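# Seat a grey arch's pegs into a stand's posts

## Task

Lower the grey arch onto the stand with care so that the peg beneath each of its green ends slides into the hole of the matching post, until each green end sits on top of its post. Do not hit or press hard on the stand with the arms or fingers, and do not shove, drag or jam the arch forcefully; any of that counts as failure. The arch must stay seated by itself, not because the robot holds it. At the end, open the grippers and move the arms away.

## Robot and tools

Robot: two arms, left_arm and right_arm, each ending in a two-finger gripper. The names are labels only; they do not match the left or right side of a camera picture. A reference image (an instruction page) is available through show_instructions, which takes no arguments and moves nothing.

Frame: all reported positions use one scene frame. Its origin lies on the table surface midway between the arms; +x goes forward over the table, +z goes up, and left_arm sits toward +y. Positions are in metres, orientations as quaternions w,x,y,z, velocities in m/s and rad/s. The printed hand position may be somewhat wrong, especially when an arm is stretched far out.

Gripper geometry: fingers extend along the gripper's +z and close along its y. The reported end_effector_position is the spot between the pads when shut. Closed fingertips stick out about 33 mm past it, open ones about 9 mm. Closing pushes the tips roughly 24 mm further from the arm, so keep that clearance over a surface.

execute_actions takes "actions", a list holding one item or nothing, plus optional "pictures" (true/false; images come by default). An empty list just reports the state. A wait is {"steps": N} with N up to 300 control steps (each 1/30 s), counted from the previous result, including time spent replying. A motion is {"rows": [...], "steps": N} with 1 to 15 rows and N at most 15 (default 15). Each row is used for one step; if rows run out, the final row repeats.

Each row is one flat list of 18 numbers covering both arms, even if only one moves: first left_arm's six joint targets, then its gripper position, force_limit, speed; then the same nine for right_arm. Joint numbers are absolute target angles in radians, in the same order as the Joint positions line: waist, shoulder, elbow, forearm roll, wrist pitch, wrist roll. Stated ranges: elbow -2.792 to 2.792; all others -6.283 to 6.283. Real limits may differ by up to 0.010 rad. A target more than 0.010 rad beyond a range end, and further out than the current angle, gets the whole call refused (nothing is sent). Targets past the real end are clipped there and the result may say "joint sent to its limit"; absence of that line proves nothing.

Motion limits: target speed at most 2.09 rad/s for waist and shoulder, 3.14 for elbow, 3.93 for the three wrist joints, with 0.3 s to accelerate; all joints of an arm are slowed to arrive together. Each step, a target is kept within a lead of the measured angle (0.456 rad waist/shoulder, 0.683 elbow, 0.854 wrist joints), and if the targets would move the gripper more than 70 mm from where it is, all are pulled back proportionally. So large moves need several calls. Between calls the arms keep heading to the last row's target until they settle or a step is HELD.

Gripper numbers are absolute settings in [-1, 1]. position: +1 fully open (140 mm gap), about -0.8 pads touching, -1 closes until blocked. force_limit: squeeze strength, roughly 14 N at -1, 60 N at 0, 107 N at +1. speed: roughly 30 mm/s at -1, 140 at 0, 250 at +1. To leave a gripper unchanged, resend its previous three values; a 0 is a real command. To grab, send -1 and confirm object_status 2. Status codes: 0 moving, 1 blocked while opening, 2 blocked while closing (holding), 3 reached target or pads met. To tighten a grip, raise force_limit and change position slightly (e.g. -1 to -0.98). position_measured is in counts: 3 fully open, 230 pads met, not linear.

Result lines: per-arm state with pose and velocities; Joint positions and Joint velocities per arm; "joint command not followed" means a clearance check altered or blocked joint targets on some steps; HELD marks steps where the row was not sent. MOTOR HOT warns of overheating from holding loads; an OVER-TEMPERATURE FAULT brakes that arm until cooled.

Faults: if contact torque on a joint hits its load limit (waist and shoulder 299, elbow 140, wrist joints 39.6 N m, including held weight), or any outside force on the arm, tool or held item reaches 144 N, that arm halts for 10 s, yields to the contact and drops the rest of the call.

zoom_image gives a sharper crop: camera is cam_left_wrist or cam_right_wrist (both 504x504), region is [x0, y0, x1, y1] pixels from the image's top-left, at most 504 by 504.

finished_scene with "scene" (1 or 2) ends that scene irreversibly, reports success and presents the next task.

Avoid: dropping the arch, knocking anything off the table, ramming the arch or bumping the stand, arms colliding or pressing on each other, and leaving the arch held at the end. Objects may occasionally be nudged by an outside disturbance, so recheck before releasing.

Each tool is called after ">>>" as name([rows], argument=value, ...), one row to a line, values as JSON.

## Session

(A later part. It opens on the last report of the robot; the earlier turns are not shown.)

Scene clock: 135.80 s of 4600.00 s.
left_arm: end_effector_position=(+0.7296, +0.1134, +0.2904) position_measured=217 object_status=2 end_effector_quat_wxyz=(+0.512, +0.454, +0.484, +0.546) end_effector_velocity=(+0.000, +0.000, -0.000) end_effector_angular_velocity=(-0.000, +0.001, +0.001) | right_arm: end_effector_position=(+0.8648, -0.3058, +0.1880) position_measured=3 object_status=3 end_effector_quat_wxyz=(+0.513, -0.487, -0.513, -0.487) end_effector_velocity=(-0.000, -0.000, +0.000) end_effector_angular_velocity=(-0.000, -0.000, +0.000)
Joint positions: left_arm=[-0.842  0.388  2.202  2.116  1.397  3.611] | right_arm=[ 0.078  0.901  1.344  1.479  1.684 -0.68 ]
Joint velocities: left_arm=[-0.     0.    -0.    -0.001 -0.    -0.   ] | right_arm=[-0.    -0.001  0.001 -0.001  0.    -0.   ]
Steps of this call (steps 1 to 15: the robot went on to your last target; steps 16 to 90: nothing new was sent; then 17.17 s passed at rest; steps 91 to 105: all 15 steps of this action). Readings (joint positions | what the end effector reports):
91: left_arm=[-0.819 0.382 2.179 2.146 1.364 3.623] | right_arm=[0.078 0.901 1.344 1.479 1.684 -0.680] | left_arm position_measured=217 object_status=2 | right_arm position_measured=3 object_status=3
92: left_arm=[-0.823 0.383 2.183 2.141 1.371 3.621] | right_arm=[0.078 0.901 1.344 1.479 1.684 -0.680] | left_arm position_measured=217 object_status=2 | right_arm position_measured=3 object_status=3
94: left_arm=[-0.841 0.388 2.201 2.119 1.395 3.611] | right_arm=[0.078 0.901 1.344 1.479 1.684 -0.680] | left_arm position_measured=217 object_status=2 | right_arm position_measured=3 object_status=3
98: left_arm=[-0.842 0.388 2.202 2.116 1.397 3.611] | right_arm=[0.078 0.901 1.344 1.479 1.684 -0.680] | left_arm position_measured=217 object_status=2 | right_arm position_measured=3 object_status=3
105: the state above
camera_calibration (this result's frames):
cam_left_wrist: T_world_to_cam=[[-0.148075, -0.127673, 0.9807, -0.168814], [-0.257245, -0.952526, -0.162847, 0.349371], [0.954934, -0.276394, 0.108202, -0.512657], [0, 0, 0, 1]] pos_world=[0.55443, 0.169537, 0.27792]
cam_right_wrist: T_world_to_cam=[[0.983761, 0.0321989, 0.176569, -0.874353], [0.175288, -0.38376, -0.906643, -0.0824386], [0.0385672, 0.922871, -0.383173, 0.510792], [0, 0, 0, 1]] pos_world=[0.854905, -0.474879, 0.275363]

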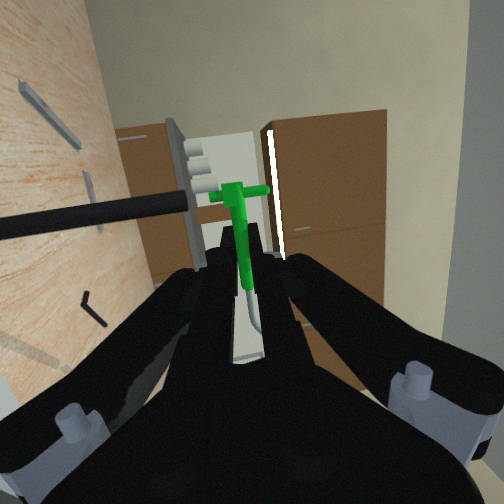

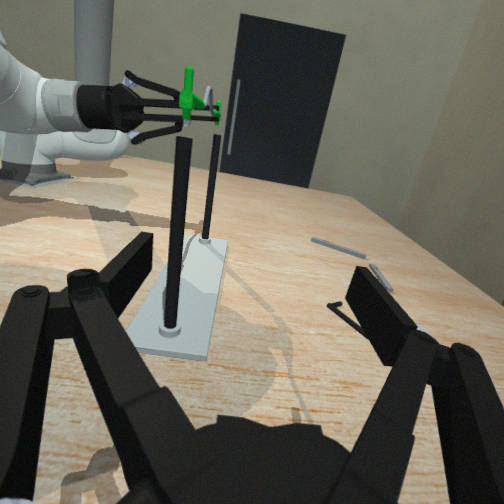

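>>> execute_actions([
  {"rows": [[-0.8341, 0.4023, 2.2102, 2.1366, 1.4001, 3.5778, -1, 0, -0.4, 0.0779, 0.9013, 1.3444, 1.4794, 1.6844, -0.6801, 1, 0, 0]], "steps": 15},
])

>>> zoom_image(camera="cam_right_wrist", region=[150, 70, 250, 170])

>>> zoom_image(camera="cam_left_wrist", region=[160, 150, 280, 230])

Scene clock: 148.20 s of 4600.00 s.
left_arm: end_effector_position=(+0.7318, +0.1147, +0.2803) position_measured=217 object_status=2 end_effector_quat_wxyz=(+0.517, +0.454, +0.483, +0.541) end_effector_velocity=(+0.000, -0.001, -0.001) end_effector_angular_velocity=(+0.000, +0.001, -0.000) | right_arm: end_effector_position=(+0.8648, -0.3058, +0.1880) position_measured=3 object_status=3 end_effector_quat_wxyz=(+0.513, -0.487, -0.513, -0.487) end_effector_velocity=(-0.000, +0.000, -0.000) end_effector_angular_velocity=(-0.001, -0.000, +0.000)
Joint positions: left_arm=[-0.834  0.402  2.21   2.137  1.4    3.578] | right_arm=[ 0.078  0.901  1.344  1.479  1.684 -0.68 ]
Joint velocities: left_arm=[ 0.     0.001 -0.001 -0.    -0.001 -0.   ] | right_arm=[ 0.     0.    -0.    -0.001 -0.    -0.   ]
Steps of this call (steps 1 to 15: the robot went on to your last target; steps 16 to 90: nothing new was sent; then 8.90 s passed at rest; steps 91 to 105: all 15 steps of this action). Readings (joint positions | what the end effector reports):
91: left_arm=[-0.842 0.388 2.202 2.116 1.397 3.610] | right_arm=[0.078 0.901 1.344 1.479 1.684 -0.680] | left_arm position_measured=217 object_status=2 | right_arm position_measured=3 object_status=3
92: left_arm=[-0.840 0.391 2.204 2.121 1.398 3.601] | right_arm=[0.078 0.901 1.344 1.479 1.684 -0.680] | left_arm position_measured=217 object_status=2 | right_arm position_measured=3 object_status=3
94: left_arm=[-0.834 0.402 2.211 2.135 1.400 3.579] | right_arm=[0.078 0.901 1.344 1.479 1.684 -0.680] | left_arm position_measured=217 object_status=2 | right_arm position_measured=3 object_status=3
98: left_arm=[-0.834 0.402 2.211 2.136 1.400 3.578] | right_arm=[0.078 0.901 1.344 1.479 1.684 -0.680] | left_arm position_measured=217 object_status=2 | right_arm position_measured=3 object_status=3
105: the state above
camera_calibration (this result's frames):
cam_left_wrist: T_world_to_cam=[[-0.149615, -0.118042, 0.981673, -0.158689], [-0.268405, -0.950717, -0.155227, 0.355326], [0.951617, -0.28671, 0.110559, -0.510294], [0, 0, 0, 1]] pos_world=[0.557234, 0.172776, 0.267354]
cam_right_wrist: T_world_to_cam=[[0.983762, 0.0321988, 0.176569, -0.874353], [0.175288, -0.38376, -0.906643, -0.0824385], [0.0385672, 0.922871, -0.383173, 0.510792], [0, 0, 0, 1]] pos_world=[0.854905, -0.474879, 0.275363]

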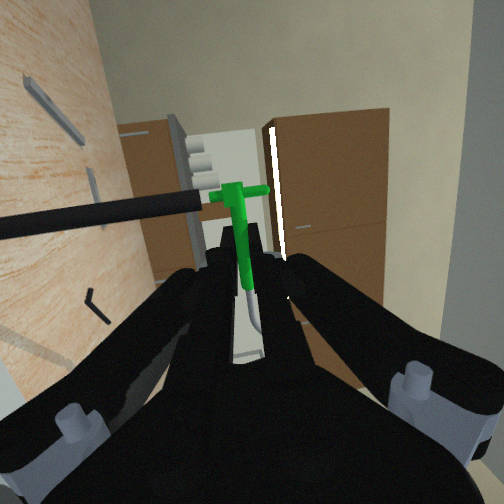

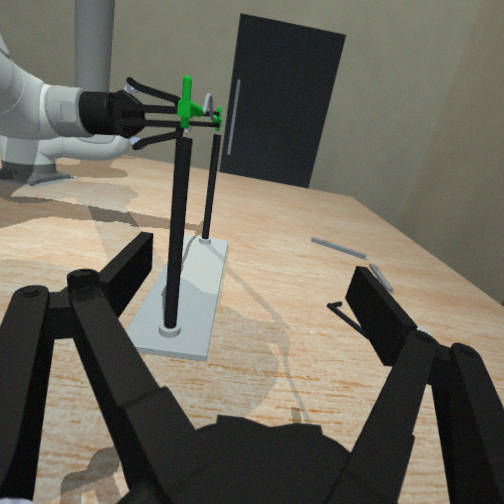

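Region (150, 70, 250, 170) of cam_right_wrist's 504x504 image, scaled by 5.040, with more detail than that image has.

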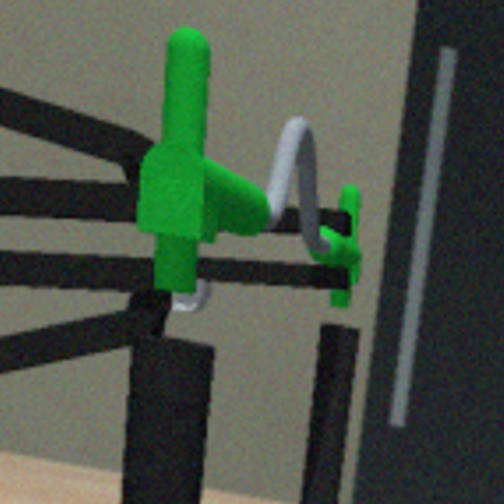

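Region (160, 150, 280, 230) of cam_left_wrist's 504x504 image, scaled by 4.200, with more detail than that image has.

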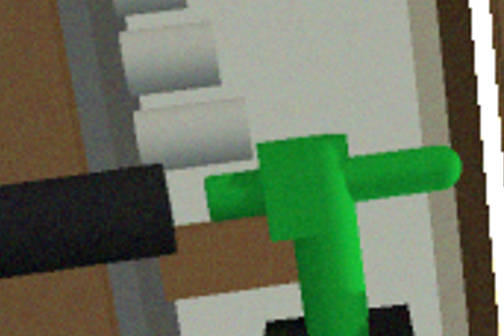

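>>> execute_actions([
  {"rows": [[-0.8347, 0.4115, 2.2108, 2.1375, 1.4056, 3.5696, -1, 0, -0.4, 0.0779, 0.9013, 1.3444, 1.4794, 1.6844, -0.6801, 1, 0, 0]], "steps": 15},
])

>>> zoom_image(camera="cam_right_wrist", region=[150, 70, 250, 170])

>>> zoom_image(camera="cam_left_wrist", region=[170, 160, 270, 230])

Scene clock: 162.27 s of 4600.00 s.
left_arm: end_effector_position=(+0.7318, +0.1140, +0.2753) position_measured=217 object_status=2 end_effector_quat_wxyz=(+0.517, +0.454, +0.483, +0.541) end_effector_velocity=(-0.000, +0.000, -0.000) end_effector_angular_velocity=(-0.001, +0.001, +0.001) | right_arm: end_effector_position=(+0.8648, -0.3058, +0.1880) position_measured=3 object_status=3 end_effector_quat_wxyz=(+0.513, -0.487, -0.513, -0.487) end_effector_velocity=(-0.001, +0.000, -0.001) end_effector_angular_velocity=(+0.000, +0.001, -0.000)
Joint positions: left_arm=[-0.835  0.412  2.211  2.138  1.406  3.57 ] | right_arm=[ 0.078  0.901  1.344  1.479  1.684 -0.68 ]
Joint velocities: left_arm=[-0.    -0.001  0.    -0.001 -0.001  0.   ] | right_arm=[ 0.    -0.     0.002  0.    -0.    -0.   ]
Steps of this call (steps 1 to 15: the robot went on to your last target; steps 16 to 90: nothing new was sent; then 10.57 s passed at rest; steps 91 to 105: all 15 steps of this action). Readings (joint positions | what the end effector reports):
91: left_arm=[-0.834 0.403 2.210 2.137 1.400 3.578] | right_arm=[0.078 0.901 1.344 1.479 1.684 -0.680] | left_arm position_measured=217 object_status=2 | right_arm position_measured=3 object_status=3
92: left_arm=[-0.834 0.406 2.210 2.137 1.402 3.574] | right_arm=[0.078 0.901 1.344 1.479 1.684 -0.680] | left_arm position_measured=217 object_status=2 | right_arm position_measured=3 object_status=3
94: left_arm=[-0.835 0.412 2.210 2.138 1.405 3.570] | right_arm=[0.078 0.901 1.344 1.479 1.684 -0.680] | left_arm position_measured=217 object_status=2 | right_arm position_measured=3 object_status=3
98: left_arm=[-0.835 0.412 2.210 2.138 1.406 3.570] | right_arm=[0.078 0.901 1.344 1.479 1.684 -0.680] | left_arm position_measured=217 object_status=2 | right_arm position_measured=3 object_status=3
105: the state above
camera_calibration (this result's frames):
cam_left_wrist: T_world_to_cam=[[-0.149675, -0.117996, 0.981669, -0.153839], [-0.268544, -0.95068, -0.155216, 0.353959], [0.951568, -0.286853, 0.110606, -0.509982], [0, 0, 0, 1]] pos_world=[0.55731, 0.17206, 0.262366]
cam_right_wrist: T_world_to_cam=[[0.983762, 0.0321988, 0.176569, -0.874353], [0.175288, -0.383761, -0.906643, -0.0824387], [0.0385673, 0.922871, -0.383173, 0.510792], [0, 0, 0, 1]] pos_world=[0.854905, -0.474879, 0.275363]

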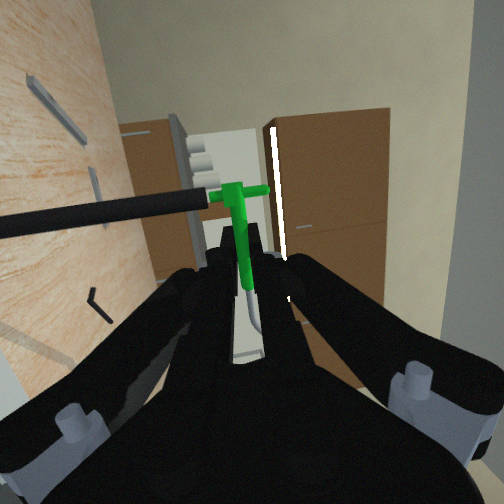

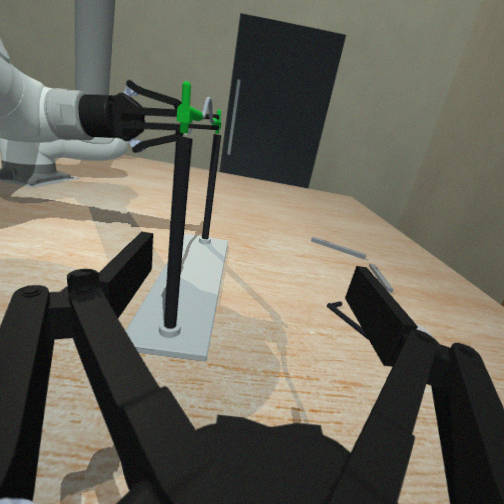

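Region (150, 70, 250, 170) of cam_right_wrist's 504x504 image, scaled by 5.040, with more detail than that image has.

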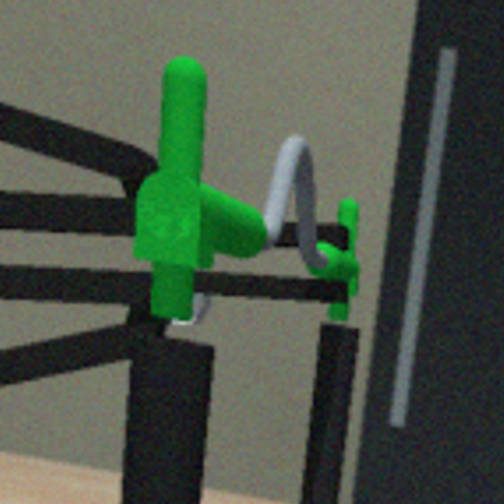

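Region (170, 160, 270, 230) of cam_left_wrist's 504x504 image, scaled by 5.040, with more detail than that image has; it fills the top 353 rows of this view, and the rest is white.

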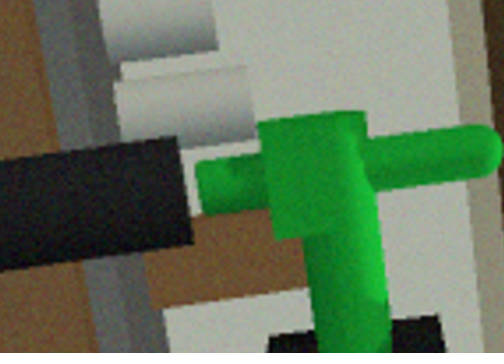

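>>> execute_actions([
  {"rows": [[-0.8341, 0.4152, 2.2110, 2.1386, 1.4074, 3.5721, -1, 0, -0.4, 0.0779, 0.9013, 1.3444, 1.4794, 1.6844, -0.6801, 1, 0, 0]], "steps": 15},
])

>>> zoom_image(camera="cam_right_wrist", region=[150, 70, 250, 170])

>>> zoom_image(camera="cam_left_wrist", region=[170, 160, 270, 230])

Scene clock: 171.07 s of 4600.00 s.
left_arm: end_effector_position=(+0.7322, +0.1141, +0.2733) position_measured=217 object_status=2 end_effector_quat_wxyz=(+0.515, +0.456, +0.482, +0.543) end_effector_velocity=(-0.000, +0.001, +0.000) end_effector_angular_velocity=(-0.000, -0.001, +0.002) | right_arm: end_effector_position=(+0.8648, -0.3058, +0.1880) position_measured=3 object_status=3 end_effector_quat_wxyz=(+0.513, -0.487, -0.513, -0.487) end_effector_velocity=(+0.000, +0.000, +0.003) end_effector_angular_velocity=(+0.000, -0.004, +0.001)
Joint positions: left_arm=[-0.834  0.415  2.211  2.139  1.407  3.572] | right_arm=[ 0.078  0.901  1.344  1.479  1.684 -0.68 ]
Joint velocities: left_arm=[-0.    -0.     0.    -0.001  0.001  0.   ] | right_arm=[ 0.    -0.002 -0.001 -0.     0.001 -0.   ]
Steps of this call (steps 1 to 15: the robot went on to your last target; steps 16 to 140: nothing new was sent; then 3.63 s passed at rest; steps 141 to 155: all 15 steps of this action). Readings (joint positions | what the end effector reports):
141: left_arm=[-0.835 0.412 2.211 2.138 1.406 3.570] | right_arm=[0.078 0.901 1.344 1.479 1.684 -0.680] | left_arm position_measured=217 object_status=2 | right_arm position_measured=3 object_status=3
142: left_arm=[-0.834 0.413 2.211 2.138 1.407 3.570] | right_arm=[0.078 0.901 1.344 1.479 1.684 -0.680] | left_arm position_measured=217 object_status=2 | right_arm position_measured=3 object_status=3
144: left_arm=[-0.834 0.415 2.211 2.139 1.407 3.572] | right_arm=[0.078 0.901 1.344 1.479 1.684 -0.680] | left_arm position_measured=217 object_status=2 | right_arm position_measured=3 object_status=3
148: left_arm=[-0.834 0.415 2.211 2.139 1.407 3.572] | right_arm=[0.078 0.901 1.344 1.479 1.684 -0.680] | left_arm position_measured=217 object_status=2 | right_arm position_measured=3 object_status=3
155: the state above
camera_calibration (this result's frames):
cam_left_wrist: T_world_to_cam=[[-0.149162, -0.124024, 0.981004, -0.151263], [-0.267899, -0.949929, -0.160829, 0.354833], [0.95183, -0.286799, 0.108467, -0.509651], [0, 0, 0, 1]] pos_world=[0.557597, 0.172138, 0.260738]
cam_right_wrist: T_world_to_cam=[[0.983762, 0.0321988, 0.176569, -0.874353], [0.175288, -0.383761, -0.906643, -0.0824386], [0.0385672, 0.922871, -0.383173, 0.510792], [0, 0, 0, 1]] pos_world=[0.854905, -0.474879, 0.275363]

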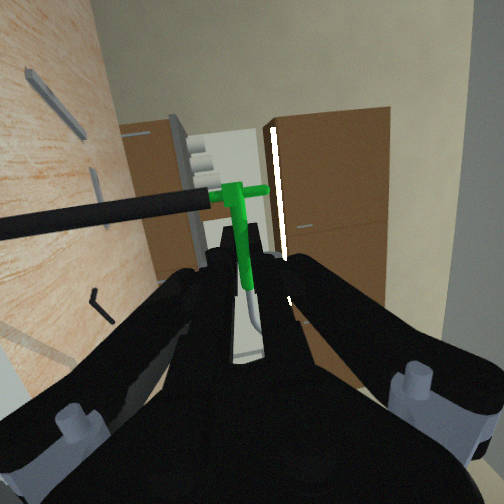

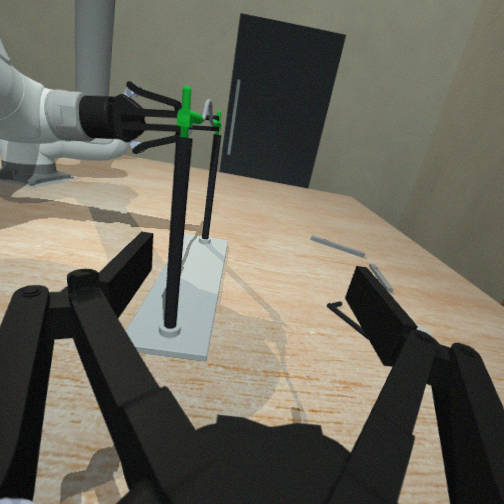

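Region (150, 70, 250, 170) of cam_right_wrist's 504x504 image, scaled by 5.040, with more detail than that image has.

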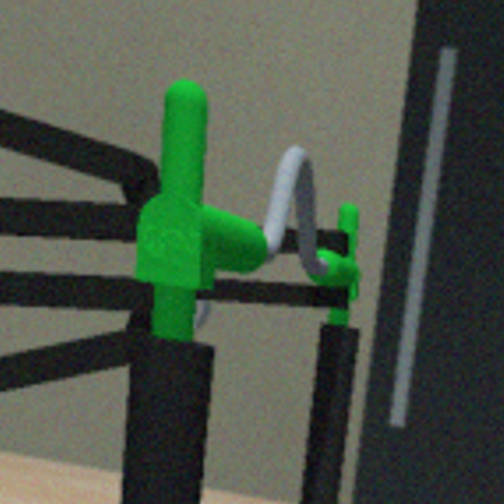

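Region (170, 160, 270, 230) of cam_left_wrist's 504x504 image, scaled by 5.040, with more detail than that image has; it fills the top 353 rows of this view, and the rest is white.

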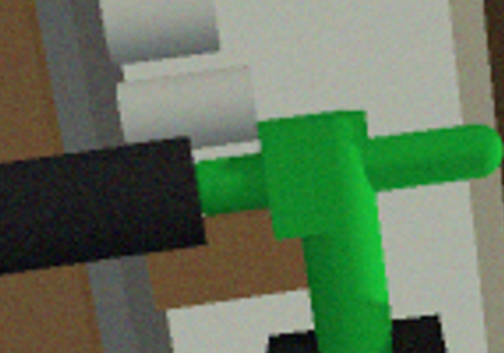

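>>> execute_actions([
  {"rows": [[-0.8345, 0.4155, 2.2104, 2.1382, 1.4074, 3.5725, -1, 0, -0.4, 0.0779, 0.9013, 1.3444, 1.4794, 1.6844, -0.6801, 1, 0, 0],[-0.8345, 0.4155, 2.2104, 2.1382, 1.4074, 3.5725, -1, 0, -0.4, 0.0779, 0.9013, 1.3444, 1.4794, 1.6844, -0.6801, 1, 0, 0],[-0.8345, 0.4155, 2.2104, 2.1382, 1.4074, 3.5725, -1, 0, -0.4, 0.0779, 0.9013, 1.3444, 1.4794, 1.6844, -0.6801, 1, 0, 0],[-0.8345, 0.4155, 2.2104, 2.1382, 1.4074, 3.5725, -1, 0, -0.4, 0.0779, 0.9013, 1.3444, 1.4794, 1.6844, -0.6801, 1, 0, 0],[-0.8345, 0.4173, 2.2107, 2.1385, 1.4085, 3.5707, -1, 0, -0.4, 0.0779, 0.9013, 1.3444, 1.4794, 1.6844, -0.6801, 1, 0, 0],[-0.8345, 0.4173, 2.2107, 2.1385, 1.4085, 3.5707, -1, 0, -0.4, 0.0779, 0.9013, 1.3444, 1.4794, 1.6844, -0.6801, 1, 0, 0],[-0.8345, 0.4173, 2.2107, 2.1385, 1.4085, 3.5707, -1, 0, -0.4, 0.0779, 0.9013, 1.3444, 1.4794, 1.6844, -0.6801, 1, 0, 0],[-0.8345, 0.4173, 2.2107, 2.1385, 1.4085, 3.5707, -1, 0, -0.4, 0.0779, 0.9013, 1.3444, 1.4794, 1.6844, -0.6801, 1, 0, 0],[-0.8345, 0.4191, 2.2110, 2.1388, 1.4096, 3.5689, -1, 0, -0.4, 0.0779, 0.9013, 1.3444, 1.4794, 1.6844, -0.6801, 1, 0, 0],[-0.8345, 0.4191, 2.2110, 2.1388, 1.4096, 3.5689, -1, 0, -0.4, 0.0779, 0.9013, 1.3444, 1.4794, 1.6844, -0.6801, 1, 0, 0],[-0.8345, 0.4191, 2.2110, 2.1388, 1.4096, 3.5689, -1, 0, -0.4, 0.0779, 0.9013, 1.3444, 1.4794, 1.6844, -0.6801, 1, 0, 0],[-0.8345, 0.4191, 2.2110, 2.1388, 1.4096, 3.5689, -1, 0, -0.4, 0.0779, 0.9013, 1.3444, 1.4794, 1.6844, -0.6801, 1, 0, 0],[-0.8345, 0.4208, 2.2113, 2.1391, 1.4107, 3.5672, -1, 0, -0.4, 0.0779, 0.9013, 1.3444, 1.4794, 1.6844, -0.6801, 1, 0, 0]], "steps": 15},
])

>>> zoom_image(camera="cam_right_wrist", region=[150, 70, 250, 170])

>>> zoom_image(camera="cam_left_wrist", region=[170, 160, 270, 230])

Scene clock: 184.50 s of 4600.00 s.
left_arm: end_effector_position=(+0.7323, +0.1136, +0.2702) position_measured=217 object_status=2 end_effector_quat_wxyz=(+0.515, +0.456, +0.482, +0.543) end_effector_velocity=(-0.000, +0.000, -0.003) end_effector_angular_velocity=(+0.002, +0.002, -0.001) | right_arm: end_effector_position=(+0.8648, -0.3058, +0.1880) position_measured=3 object_status=3 end_effector_quat_wxyz=(+0.513, -0.487, -0.513, -0.487) end_effector_velocity=(+0.001, +0.000, -0.000) end_effector_angular_velocity=(+0.000, -0.001, -0.000)
Joint positions: left_arm=[-0.834  0.421  2.211  2.139  1.41   3.567] | right_arm=[ 0.078  0.901  1.344  1.479  1.684 -0.68 ]
Joint velocities: left_arm=[ 0.     0.003  0.002  0.     0.    -0.003] | right_arm=[ 0.     0.001 -0.002  0.    -0.    -0.   ]
Steps of this call (steps 1 to 15: the robot went on to your last target; steps 16 to 90: nothing new was sent; then 9.93 s passed at rest; steps 91 to 105: all 15 steps of this action). Readings (joint positions | what the end effector reports):
91: left_arm=[-0.834 0.415 2.211 2.139 1.407 3.572] | right_arm=[0.078 0.901 1.344 1.479 1.684 -0.680] | left_arm position_measured=217 object_status=2 | right_arm position_measured=3 object_status=3
92: left_arm=[-0.834 0.415 2.211 2.139 1.407 3.572] | right_arm=[0.078 0.901 1.344 1.479 1.684 -0.680] | left_arm position_measured=217 object_status=2 | right_arm position_measured=3 object_status=3
94: left_arm=[-0.834 0.415 2.210 2.139 1.407 3.572] | right_arm=[0.078 0.901 1.344 1.479 1.684 -0.680] | left_arm position_measured=217 object_status=2 | right_arm position_measured=3 object_status=3
98: left_arm=[-0.834 0.417 2.210 2.139 1.409 3.571] | right_arm=[0.078 0.901 1.344 1.479 1.684 -0.680] | left_arm position_measured=217 object_status=2 | right_arm position_measured=3 object_status=3
105: the state above
camera_calibration (this result's frames):
cam_left_wrist: T_world_to_cam=[[-0.148886, -0.1239, 0.981062, -0.148495], [-0.267897, -0.949963, -0.160628, 0.353865], [0.951874, -0.286738, 0.108243, -0.509569], [0, 0, 0, 1]] pos_world=[0.557736, 0.171647, 0.257681]
cam_right_wrist: T_world_to_cam=[[0.983762, 0.0321988, 0.176569, -0.874353], [0.175288, -0.38376, -0.906643, -0.0824386], [0.0385673, 0.922871, -0.383173, 0.510792], [0, 0, 0, 1]] pos_world=[0.854905, -0.474879, 0.275363]

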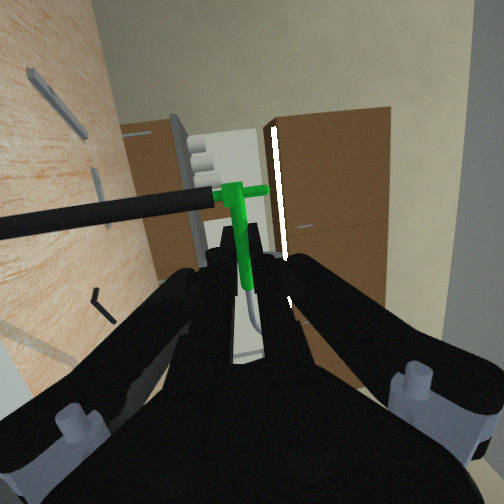

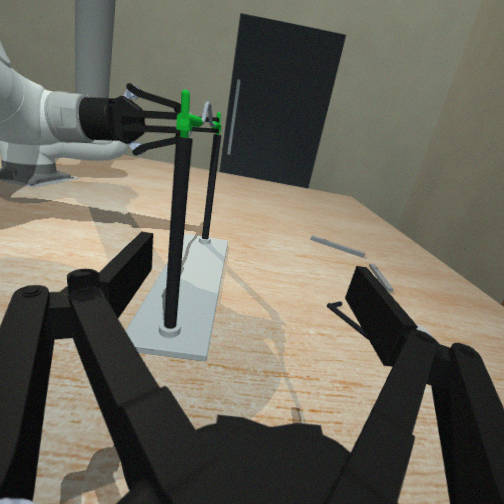

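Region (150, 70, 250, 170) of cam_right_wrist's 504x504 image, scaled by 5.040, with more detail than that image has.

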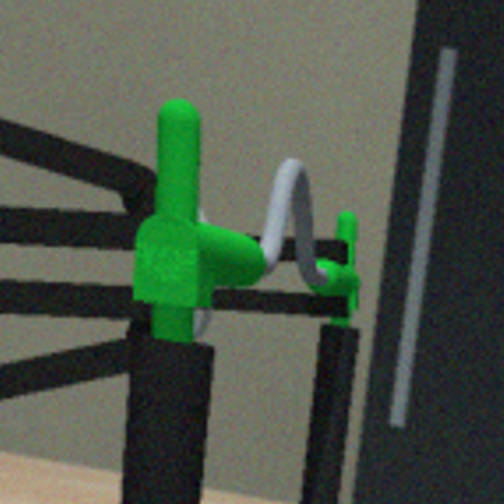

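Region (170, 160, 270, 230) of cam_left_wrist's 504x504 image, scaled by 5.040, with more detail than that image has; it fills the top 353 rows of this view, and the rest is white.

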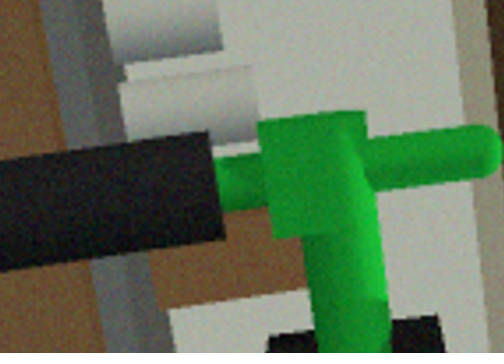

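>>> execute_actions(actions=[])

Scene clock: 191.43 s of 4600.00 s.
left_arm: end_effector_position=(+0.7322, +0.1137, +0.2703) position_measured=217 object_status=2 end_effector_quat_wxyz=(+0.515, +0.456, +0.482, +0.543) end_effector_velocity=(-0.000, -0.000, +0.001) end_effector_angular_velocity=(+0.000, -0.002, -0.001) | right_arm: end_effector_position=(+0.8648, -0.3058, +0.1880) position_measured=3 object_status=3 end_effector_quat_wxyz=(+0.513, -0.487, -0.513, -0.487) end_effector_velocity=(+0.000, +0.000, +0.000) end_effector_angular_velocity=(-0.001, -0.001, -0.000)
Joint positions: left_arm=[-0.835  0.421  2.211  2.139  1.411  3.567] | right_arm=[ 0.078  0.901  1.344  1.479  1.684 -0.68 ]
Joint velocities: left_arm=[-0.    -0.     0.     0.001  0.001  0.   ] | right_arm=[ 0.    -0.001  0.    -0.    -0.001 -0.001]
Steps of this call (steps 1 to 15: the robot went on to your last target; steps 16 to 90: nothing new was sent; then 3.93 s passed at rest). Readings (joint positions | what the end effector reports):
1: left_arm=[-0.834 0.421 2.211 2.139 1.410 3.567] | right_arm=[0.078 0.901 1.344 1.479 1.684 -0.680] | left_arm position_measured=217 object_status=2 | right_arm position_measured=3 object_status=3
2: left_arm=[-0.834 0.421 2.211 2.139 1.410 3.567] | right_arm=[0.078 0.901 1.344 1.479 1.684 -0.680] | left_arm position_measured=217 object_status=2 | right_arm position_measured=3 object_status=3
4: left_arm=[-0.834 0.421 2.211 2.139 1.411 3.567] | right_arm=[0.078 0.901 1.344 1.479 1.684 -0.680] | left_arm position_measured=217 object_status=2 | right_arm position_measured=3 object_status=3
8: left_arm=[-0.834 0.421 2.211 2.139 1.411 3.567] | right_arm=[0.078 0.901 1.344 1.479 1.684 -0.680] | left_arm position_measured=217 object_status=2 | right_arm position_measured=3 object_status=3
90: the state above
All arms were judged still, so your last target was given up. Only a new action makes them travel on or press farther. Fingers that are still opening or closing keep moving.
camera_calibration (this result's frames):
cam_left_wrist: T_world_to_cam=[[-0.149221, -0.123979, 0.981001, -0.148349], [-0.267949, -0.949918, -0.160809, 0.353976], [0.951807, -0.286854, 0.108528, -0.509492], [0, 0, 0, 1]] pos_world=[0.557648, 0.171706, 0.257747]
cam_right_wrist: T_world_to_cam=[[0.983762, 0.0321988, 0.176569, -0.874353], [0.175288, -0.383761, -0.906643, -0.0824386], [0.0385673, 0.922871, -0.383173, 0.510792], [0, 0, 0, 1]] pos_world=[0.854905, -0.474879, 0.275363]

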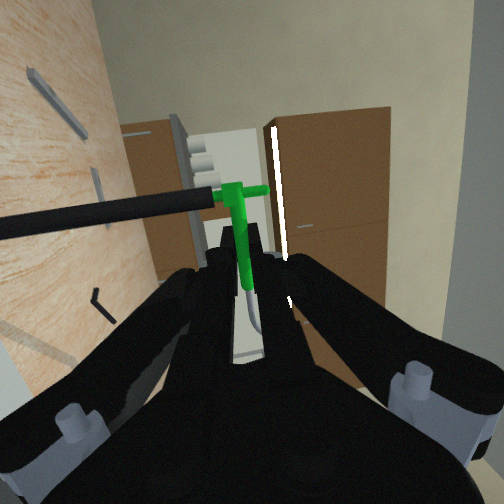

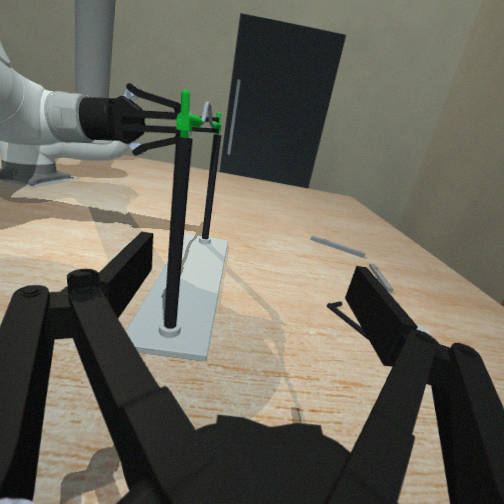

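>>> execute_actions([
  {"rows": [[-0.8345, 0.4243, 2.2119, 2.1397, 1.4129, 3.5637, -1, 0, -0.4, 0.0779, 0.9013, 1.3444, 1.4794, 1.6844, -0.6801, 1, 0, 0]], "steps": 15},
])

>>> zoom_image(camera="cam_right_wrist", region=[150, 70, 250, 170])

>>> zoom_image(camera="cam_left_wrist", region=[170, 160, 290, 230])

Scene clock: 193.90 s of 4600.00 s.
left_arm: end_effector_position=(+0.7322, +0.1137, +0.2683) position_measured=217 object_status=2 end_effector_quat_wxyz=(+0.515, +0.456, +0.482, +0.543) end_effector_velocity=(+0.000, -0.000, -0.001) end_effector_angular_velocity=(+0.001, +0.001, -0.000) | right_arm: end_effector_position=(+0.8648, -0.3058, +0.1880) position_measured=3 object_status=3 end_effector_quat_wxyz=(+0.513, -0.487, -0.513, -0.487) end_effector_velocity=(-0.000, +0.000, +0.000) end_effector_angular_velocity=(-0.000, -0.000, +0.001)
Joint positions: left_arm=[-0.835  0.424  2.212  2.14   1.413  3.564] | right_arm=[ 0.078  0.901  1.344  1.479  1.684 -0.68 ]
Joint velocities: left_arm=[-0.     0.001  0.     0.    -0.001  0.   ] | right_arm=[ 0.    -0.001  0.    -0.001  0.     0.   ]
Steps of this call (steps 1 to 59: nothing new was sent; steps 60 to 74: all 15 steps of this action). Readings (joint positions | what the end effector reports):
60: left_arm=[-0.835 0.421 2.211 2.139 1.411 3.567] | right_arm=[0.078 0.901 1.344 1.479 1.684 -0.680] | left_arm position_measured=217 object_status=2 | right_arm position_measured=3 object_status=3
61: left_arm=[-0.835 0.423 2.211 2.140 1.412 3.565] | right_arm=[0.078 0.901 1.344 1.479 1.684 -0.680] | left_arm position_measured=217 object_status=2 | right_arm position_measured=3 object_status=3
63: left_arm=[-0.835 0.424 2.212 2.140 1.413 3.564] | right_arm=[0.078 0.901 1.344 1.479 1.684 -0.680] | left_arm position_measured=217 object_status=2 | right_arm position_measured=3 object_status=3
67: left_arm=[-0.835 0.424 2.212 2.140 1.413 3.564] | right_arm=[0.078 0.901 1.344 1.479 1.684 -0.680] | left_arm position_measured=217 object_status=2 | right_arm position_measured=3 object_status=3
74: the state above
camera_calibration (this result's frames):
cam_left_wrist: T_world_to_cam=[[-0.149317, -0.123964, 0.980988, -0.146356], [-0.26798, -0.949906, -0.160826, 0.353676], [0.951783, -0.286899, 0.108617, -0.509275], [0, 0, 0, 1]] pos_world=[0.557644, 0.171706, 0.25577]
cam_right_wrist: T_world_to_cam=[[0.983762, 0.032199, 0.176569, -0.874352], [0.175288, -0.38376, -0.906643, -0.0824386], [0.0385671, 0.922871, -0.383173, 0.510793], [0, 0, 0, 1]] pos_world=[0.854905, -0.474879, 0.275363]

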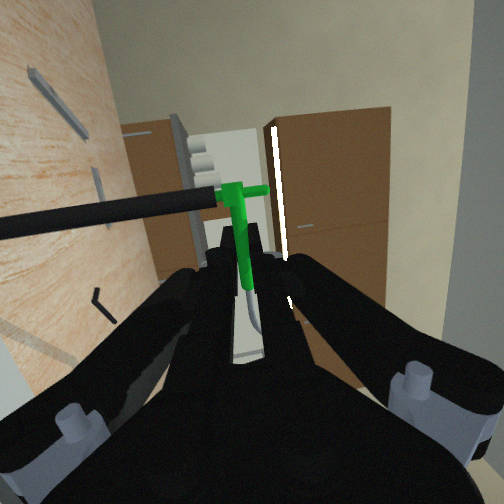

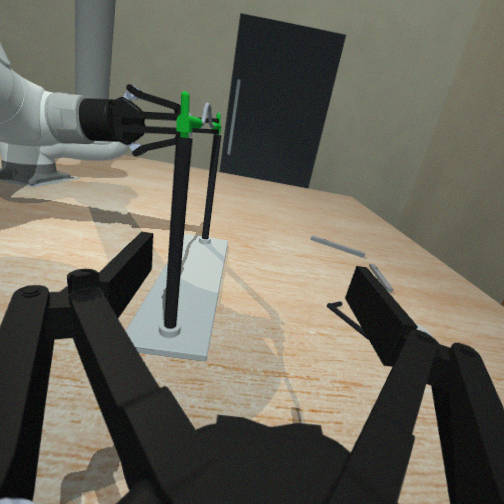

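Region (150, 70, 250, 170) of cam_right_wrist's 504x504 image, scaled by 5.040, with more detail than that image has.

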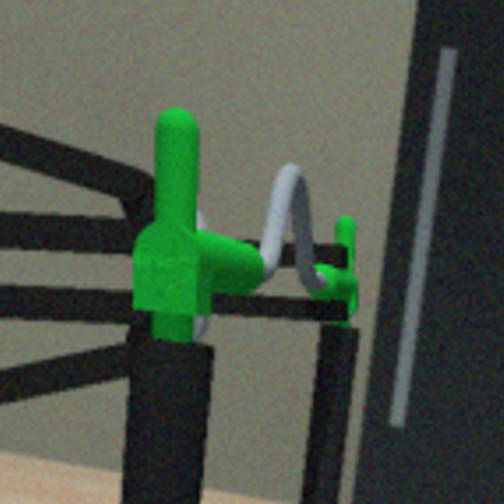

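Region (170, 160, 290, 230) of cam_left_wrist's 504x504 image, scaled by 4.200, with more detail than that image has; it fills the top 294 rows of this view, and the rest is white.

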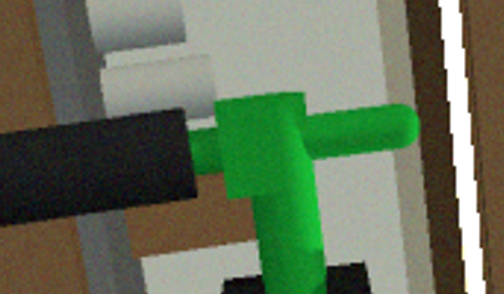

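>>> execute_actions([
  {"rows": [[-0.8345, 0.4278, 2.2125, 2.1403, 1.4151, 3.5602, -1, 0, -0.4, 0.0779, 0.9013, 1.3444, 1.4794, 1.6844, -0.6801, 1, 0, 0]], "steps": 15},
])

>>> zoom_image(camera="cam_right_wrist", region=[150, 70, 250, 170])

>>> zoom_image(camera="cam_left_wrist", region=[170, 160, 290, 230])

Scene clock: 198.10 s of 4600.00 s.
left_arm: end_effector_position=(+0.7322, +0.1137, +0.2663) position_measured=217 object_status=2 end_effector_quat_wxyz=(+0.515, +0.456, +0.482, +0.543) end_effector_velocity=(-0.000, -0.000, +0.000) end_effector_angular_velocity=(+0.000, -0.001, -0.000) | right_arm: end_effector_position=(+0.8648, -0.3058, +0.1880) position_measured=3 object_status=3 end_effector_quat_wxyz=(+0.513, -0.487, -0.513, -0.487) end_effector_velocity=(-0.000, +0.000, -0.003) end_effector_angular_velocity=(+0.001, +0.003, +0.001)
Joint positions: left_arm=[-0.835  0.428  2.213  2.14   1.415  3.56 ] | right_arm=[ 0.078  0.901  1.344  1.479  1.684 -0.68 ]
Joint velocities: left_arm=[-0.     0.     0.     0.001  0.001 -0.   ] | right_arm=[ 0.     0.003 -0.     0.     0.001  0.   ]
Steps of this call (steps 1 to 15: the robot went on to your last target; steps 16 to 90: nothing new was sent; then 0.70 s passed at rest; steps 91 to 105: all 15 steps of this action). Readings (joint positions | what the end effector reports):
91: left_arm=[-0.835 0.425 2.212 2.140 1.413 3.563] | right_arm=[0.078 0.901 1.344 1.479 1.684 -0.680] | left_arm position_measured=217 object_status=2 | right_arm position_measured=3 object_status=3
92: left_arm=[-0.835 0.427 2.212 2.140 1.414 3.561] | right_arm=[0.078 0.901 1.344 1.479 1.684 -0.680] | left_arm position_measured=217 object_status=2 | right_arm position_measured=3 object_status=3
94: left_arm=[-0.835 0.428 2.212 2.140 1.415 3.560] | right_arm=[0.078 0.901 1.344 1.479 1.684 -0.680] | left_arm position_measured=217 object_status=2 | right_arm position_measured=3 object_status=3
98: left_arm=[-0.835 0.428 2.213 2.140 1.415 3.560] | right_arm=[0.078 0.901 1.344 1.479 1.684 -0.680] | left_arm position_measured=217 object_status=2 | right_arm position_measured=3 object_status=3
105: the state above
camera_calibration (this result's frames):
cam_left_wrist: T_world_to_cam=[[-0.149203, -0.124038, 0.980996, -0.14439], [-0.268018, -0.949888, -0.160868, 0.3534], [0.95179, -0.286926, 0.108482, -0.508984], [0, 0, 0, 1]] pos_world=[0.55762, 0.17174, 0.253712]
cam_right_wrist: T_world_to_cam=[[0.983762, 0.0321988, 0.176569, -0.874352], [0.175288, -0.38376, -0.906643, -0.0824385], [0.0385672, 0.922871, -0.383173, 0.510792], [0, 0, 0, 1]] pos_world=[0.854905, -0.474879, 0.275363]

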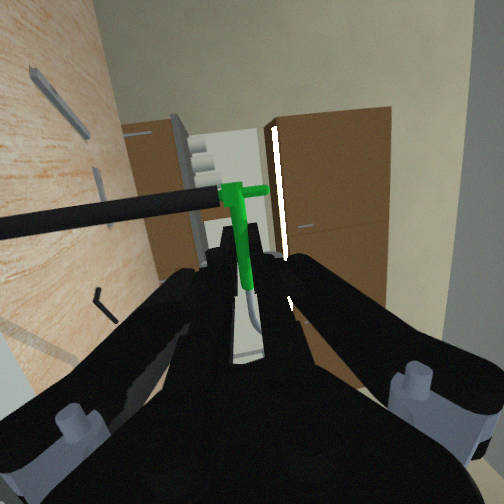

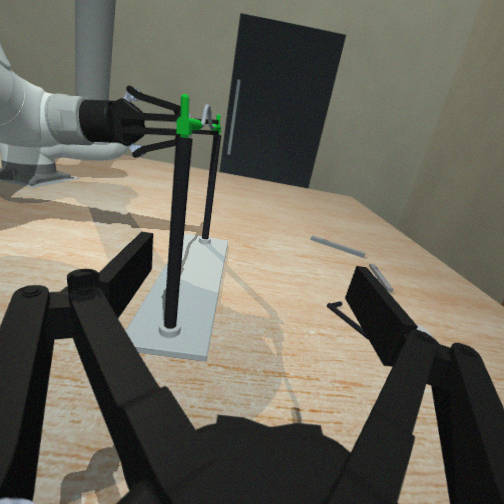

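Region (150, 70, 250, 170) of cam_right_wrist's 504x504 image, scaled by 5.040, with more detail than that image has.

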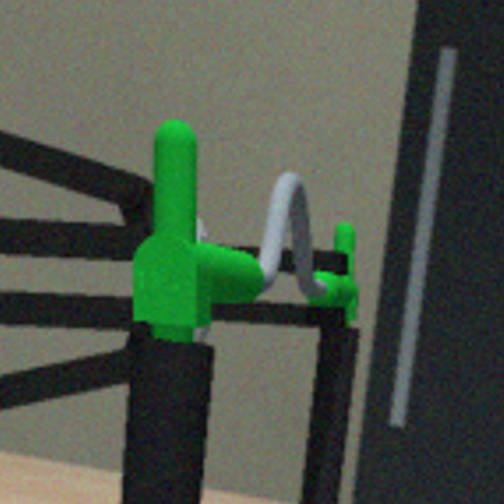

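Region (170, 160, 290, 230) of cam_left_wrist's 504x504 image, scaled by 4.200, with more detail than that image has; it fills the top 294 rows of this view, and the rest is white.

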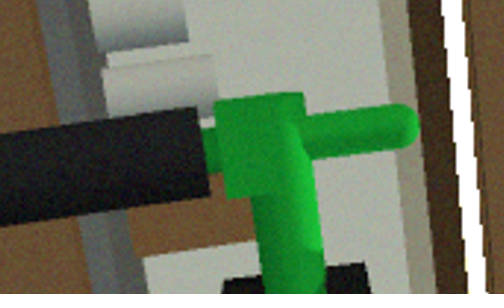

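>>> execute_actions([
  {"rows": [[-0.8345, 0.4304, 2.2130, 2.1408, 1.4168, 3.5575, -1, 0, -0.4, 0.0779, 0.9013, 1.3444, 1.4794, 1.6844, -0.6801, 1, 0, 0]], "steps": 15},
])

>>> zoom_image(camera="cam_right_wrist", region=[150, 70, 250, 170])

>>> zoom_image(camera="cam_left_wrist", region=[170, 160, 290, 230])

Scene clock: 201.43 s of 4600.00 s.
left_arm: end_effector_position=(+0.7322, +0.1137, +0.2649) position_measured=217 object_status=2 end_effector_quat_wxyz=(+0.515, +0.456, +0.482, +0.543) end_effector_velocity=(-0.000, -0.000, +0.000) end_effector_angular_velocity=(-0.001, -0.000, -0.001) | right_arm: end_effector_position=(+0.8648, -0.3058, +0.1880) position_measured=3 object_status=3 end_effector_quat_wxyz=(+0.513, -0.487, -0.513, -0.487) end_effector_velocity=(+0.000, -0.000, -0.001) end_effector_angular_velocity=(-0.001, +0.001, -0.001)
Joint positions: left_arm=[-0.835  0.43   2.213  2.141  1.417  3.557] | right_arm=[ 0.078  0.901  1.344  1.479  1.684 -0.68 ]
Joint velocities: left_arm=[ 0.    -0.001  0.     0.001 -0.001 -0.001] | right_arm=[-0.     0.001  0.    -0.    -0.001  0.   ]
Steps of this call (steps 1 to 15: the robot went on to your last target; steps 16 to 85: nothing new was sent; steps 86 to 100: all 15 steps of this action). Readings (joint positions | what the end effector reports):
86: left_arm=[-0.835 0.428 2.213 2.140 1.415 3.560] | right_arm=[0.078 0.901 1.344 1.479 1.684 -0.680] | left_arm position_measured=217 object_status=2 | right_arm position_measured=3 object_status=3
87: left_arm=[-0.835 0.429 2.213 2.141 1.417 3.558] | right_arm=[0.078 0.901 1.344 1.479 1.684 -0.680] | left_arm position_measured=217 object_status=2 | right_arm position_measured=3 object_status=3
89: left_arm=[-0.835 0.430 2.213 2.141 1.417 3.558] | right_arm=[0.078 0.901 1.344 1.479 1.684 -0.680] | left_arm position_measured=217 object_status=2 | right_arm position_measured=3 object_status=3
93: left_arm=[-0.835 0.430 2.213 2.141 1.417 3.557] | right_arm=[0.078 0.901 1.344 1.479 1.684 -0.680] | left_arm position_measured=217 object_status=2 | right_arm position_measured=3 object_status=3
100: the state above
camera_calibration (this result's frames):
cam_left_wrist: T_world_to_cam=[[-0.149427, -0.123909, 0.980978, -0.142881], [-0.268088, -0.949877, -0.160817, 0.353201], [0.951736, -0.287019, 0.108719, -0.508824], [0, 0, 0, 1]] pos_world=[0.557605, 0.171751, 0.252282]
cam_right_wrist: T_world_to_cam=[[0.983762, 0.0321988, 0.176569, -0.874353], [0.175288, -0.38376, -0.906643, -0.0824385], [0.0385673, 0.922871, -0.383173, 0.510792], [0, 0, 0, 1]] pos_world=[0.854905, -0.474879, 0.275363]

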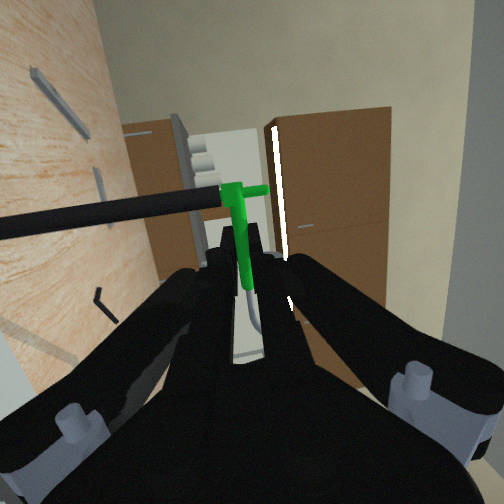

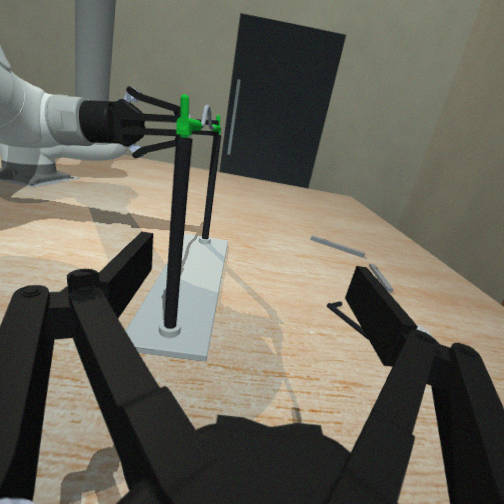

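Region (150, 70, 250, 170) of cam_right_wrist's 504x504 image, scaled by 5.040, with more detail than that image has.

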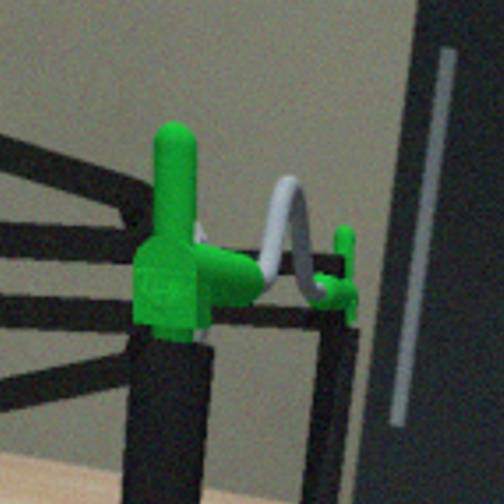

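Region (170, 160, 290, 230) of cam_left_wrist's 504x504 image, scaled by 4.200, with more detail than that image has; it fills the top 294 rows of this view, and the rest is white.

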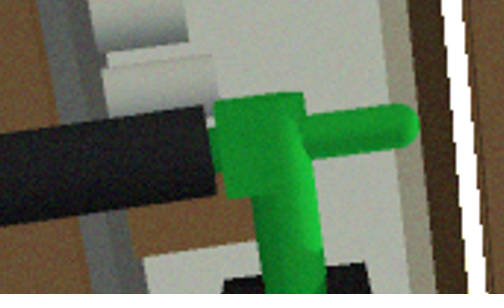

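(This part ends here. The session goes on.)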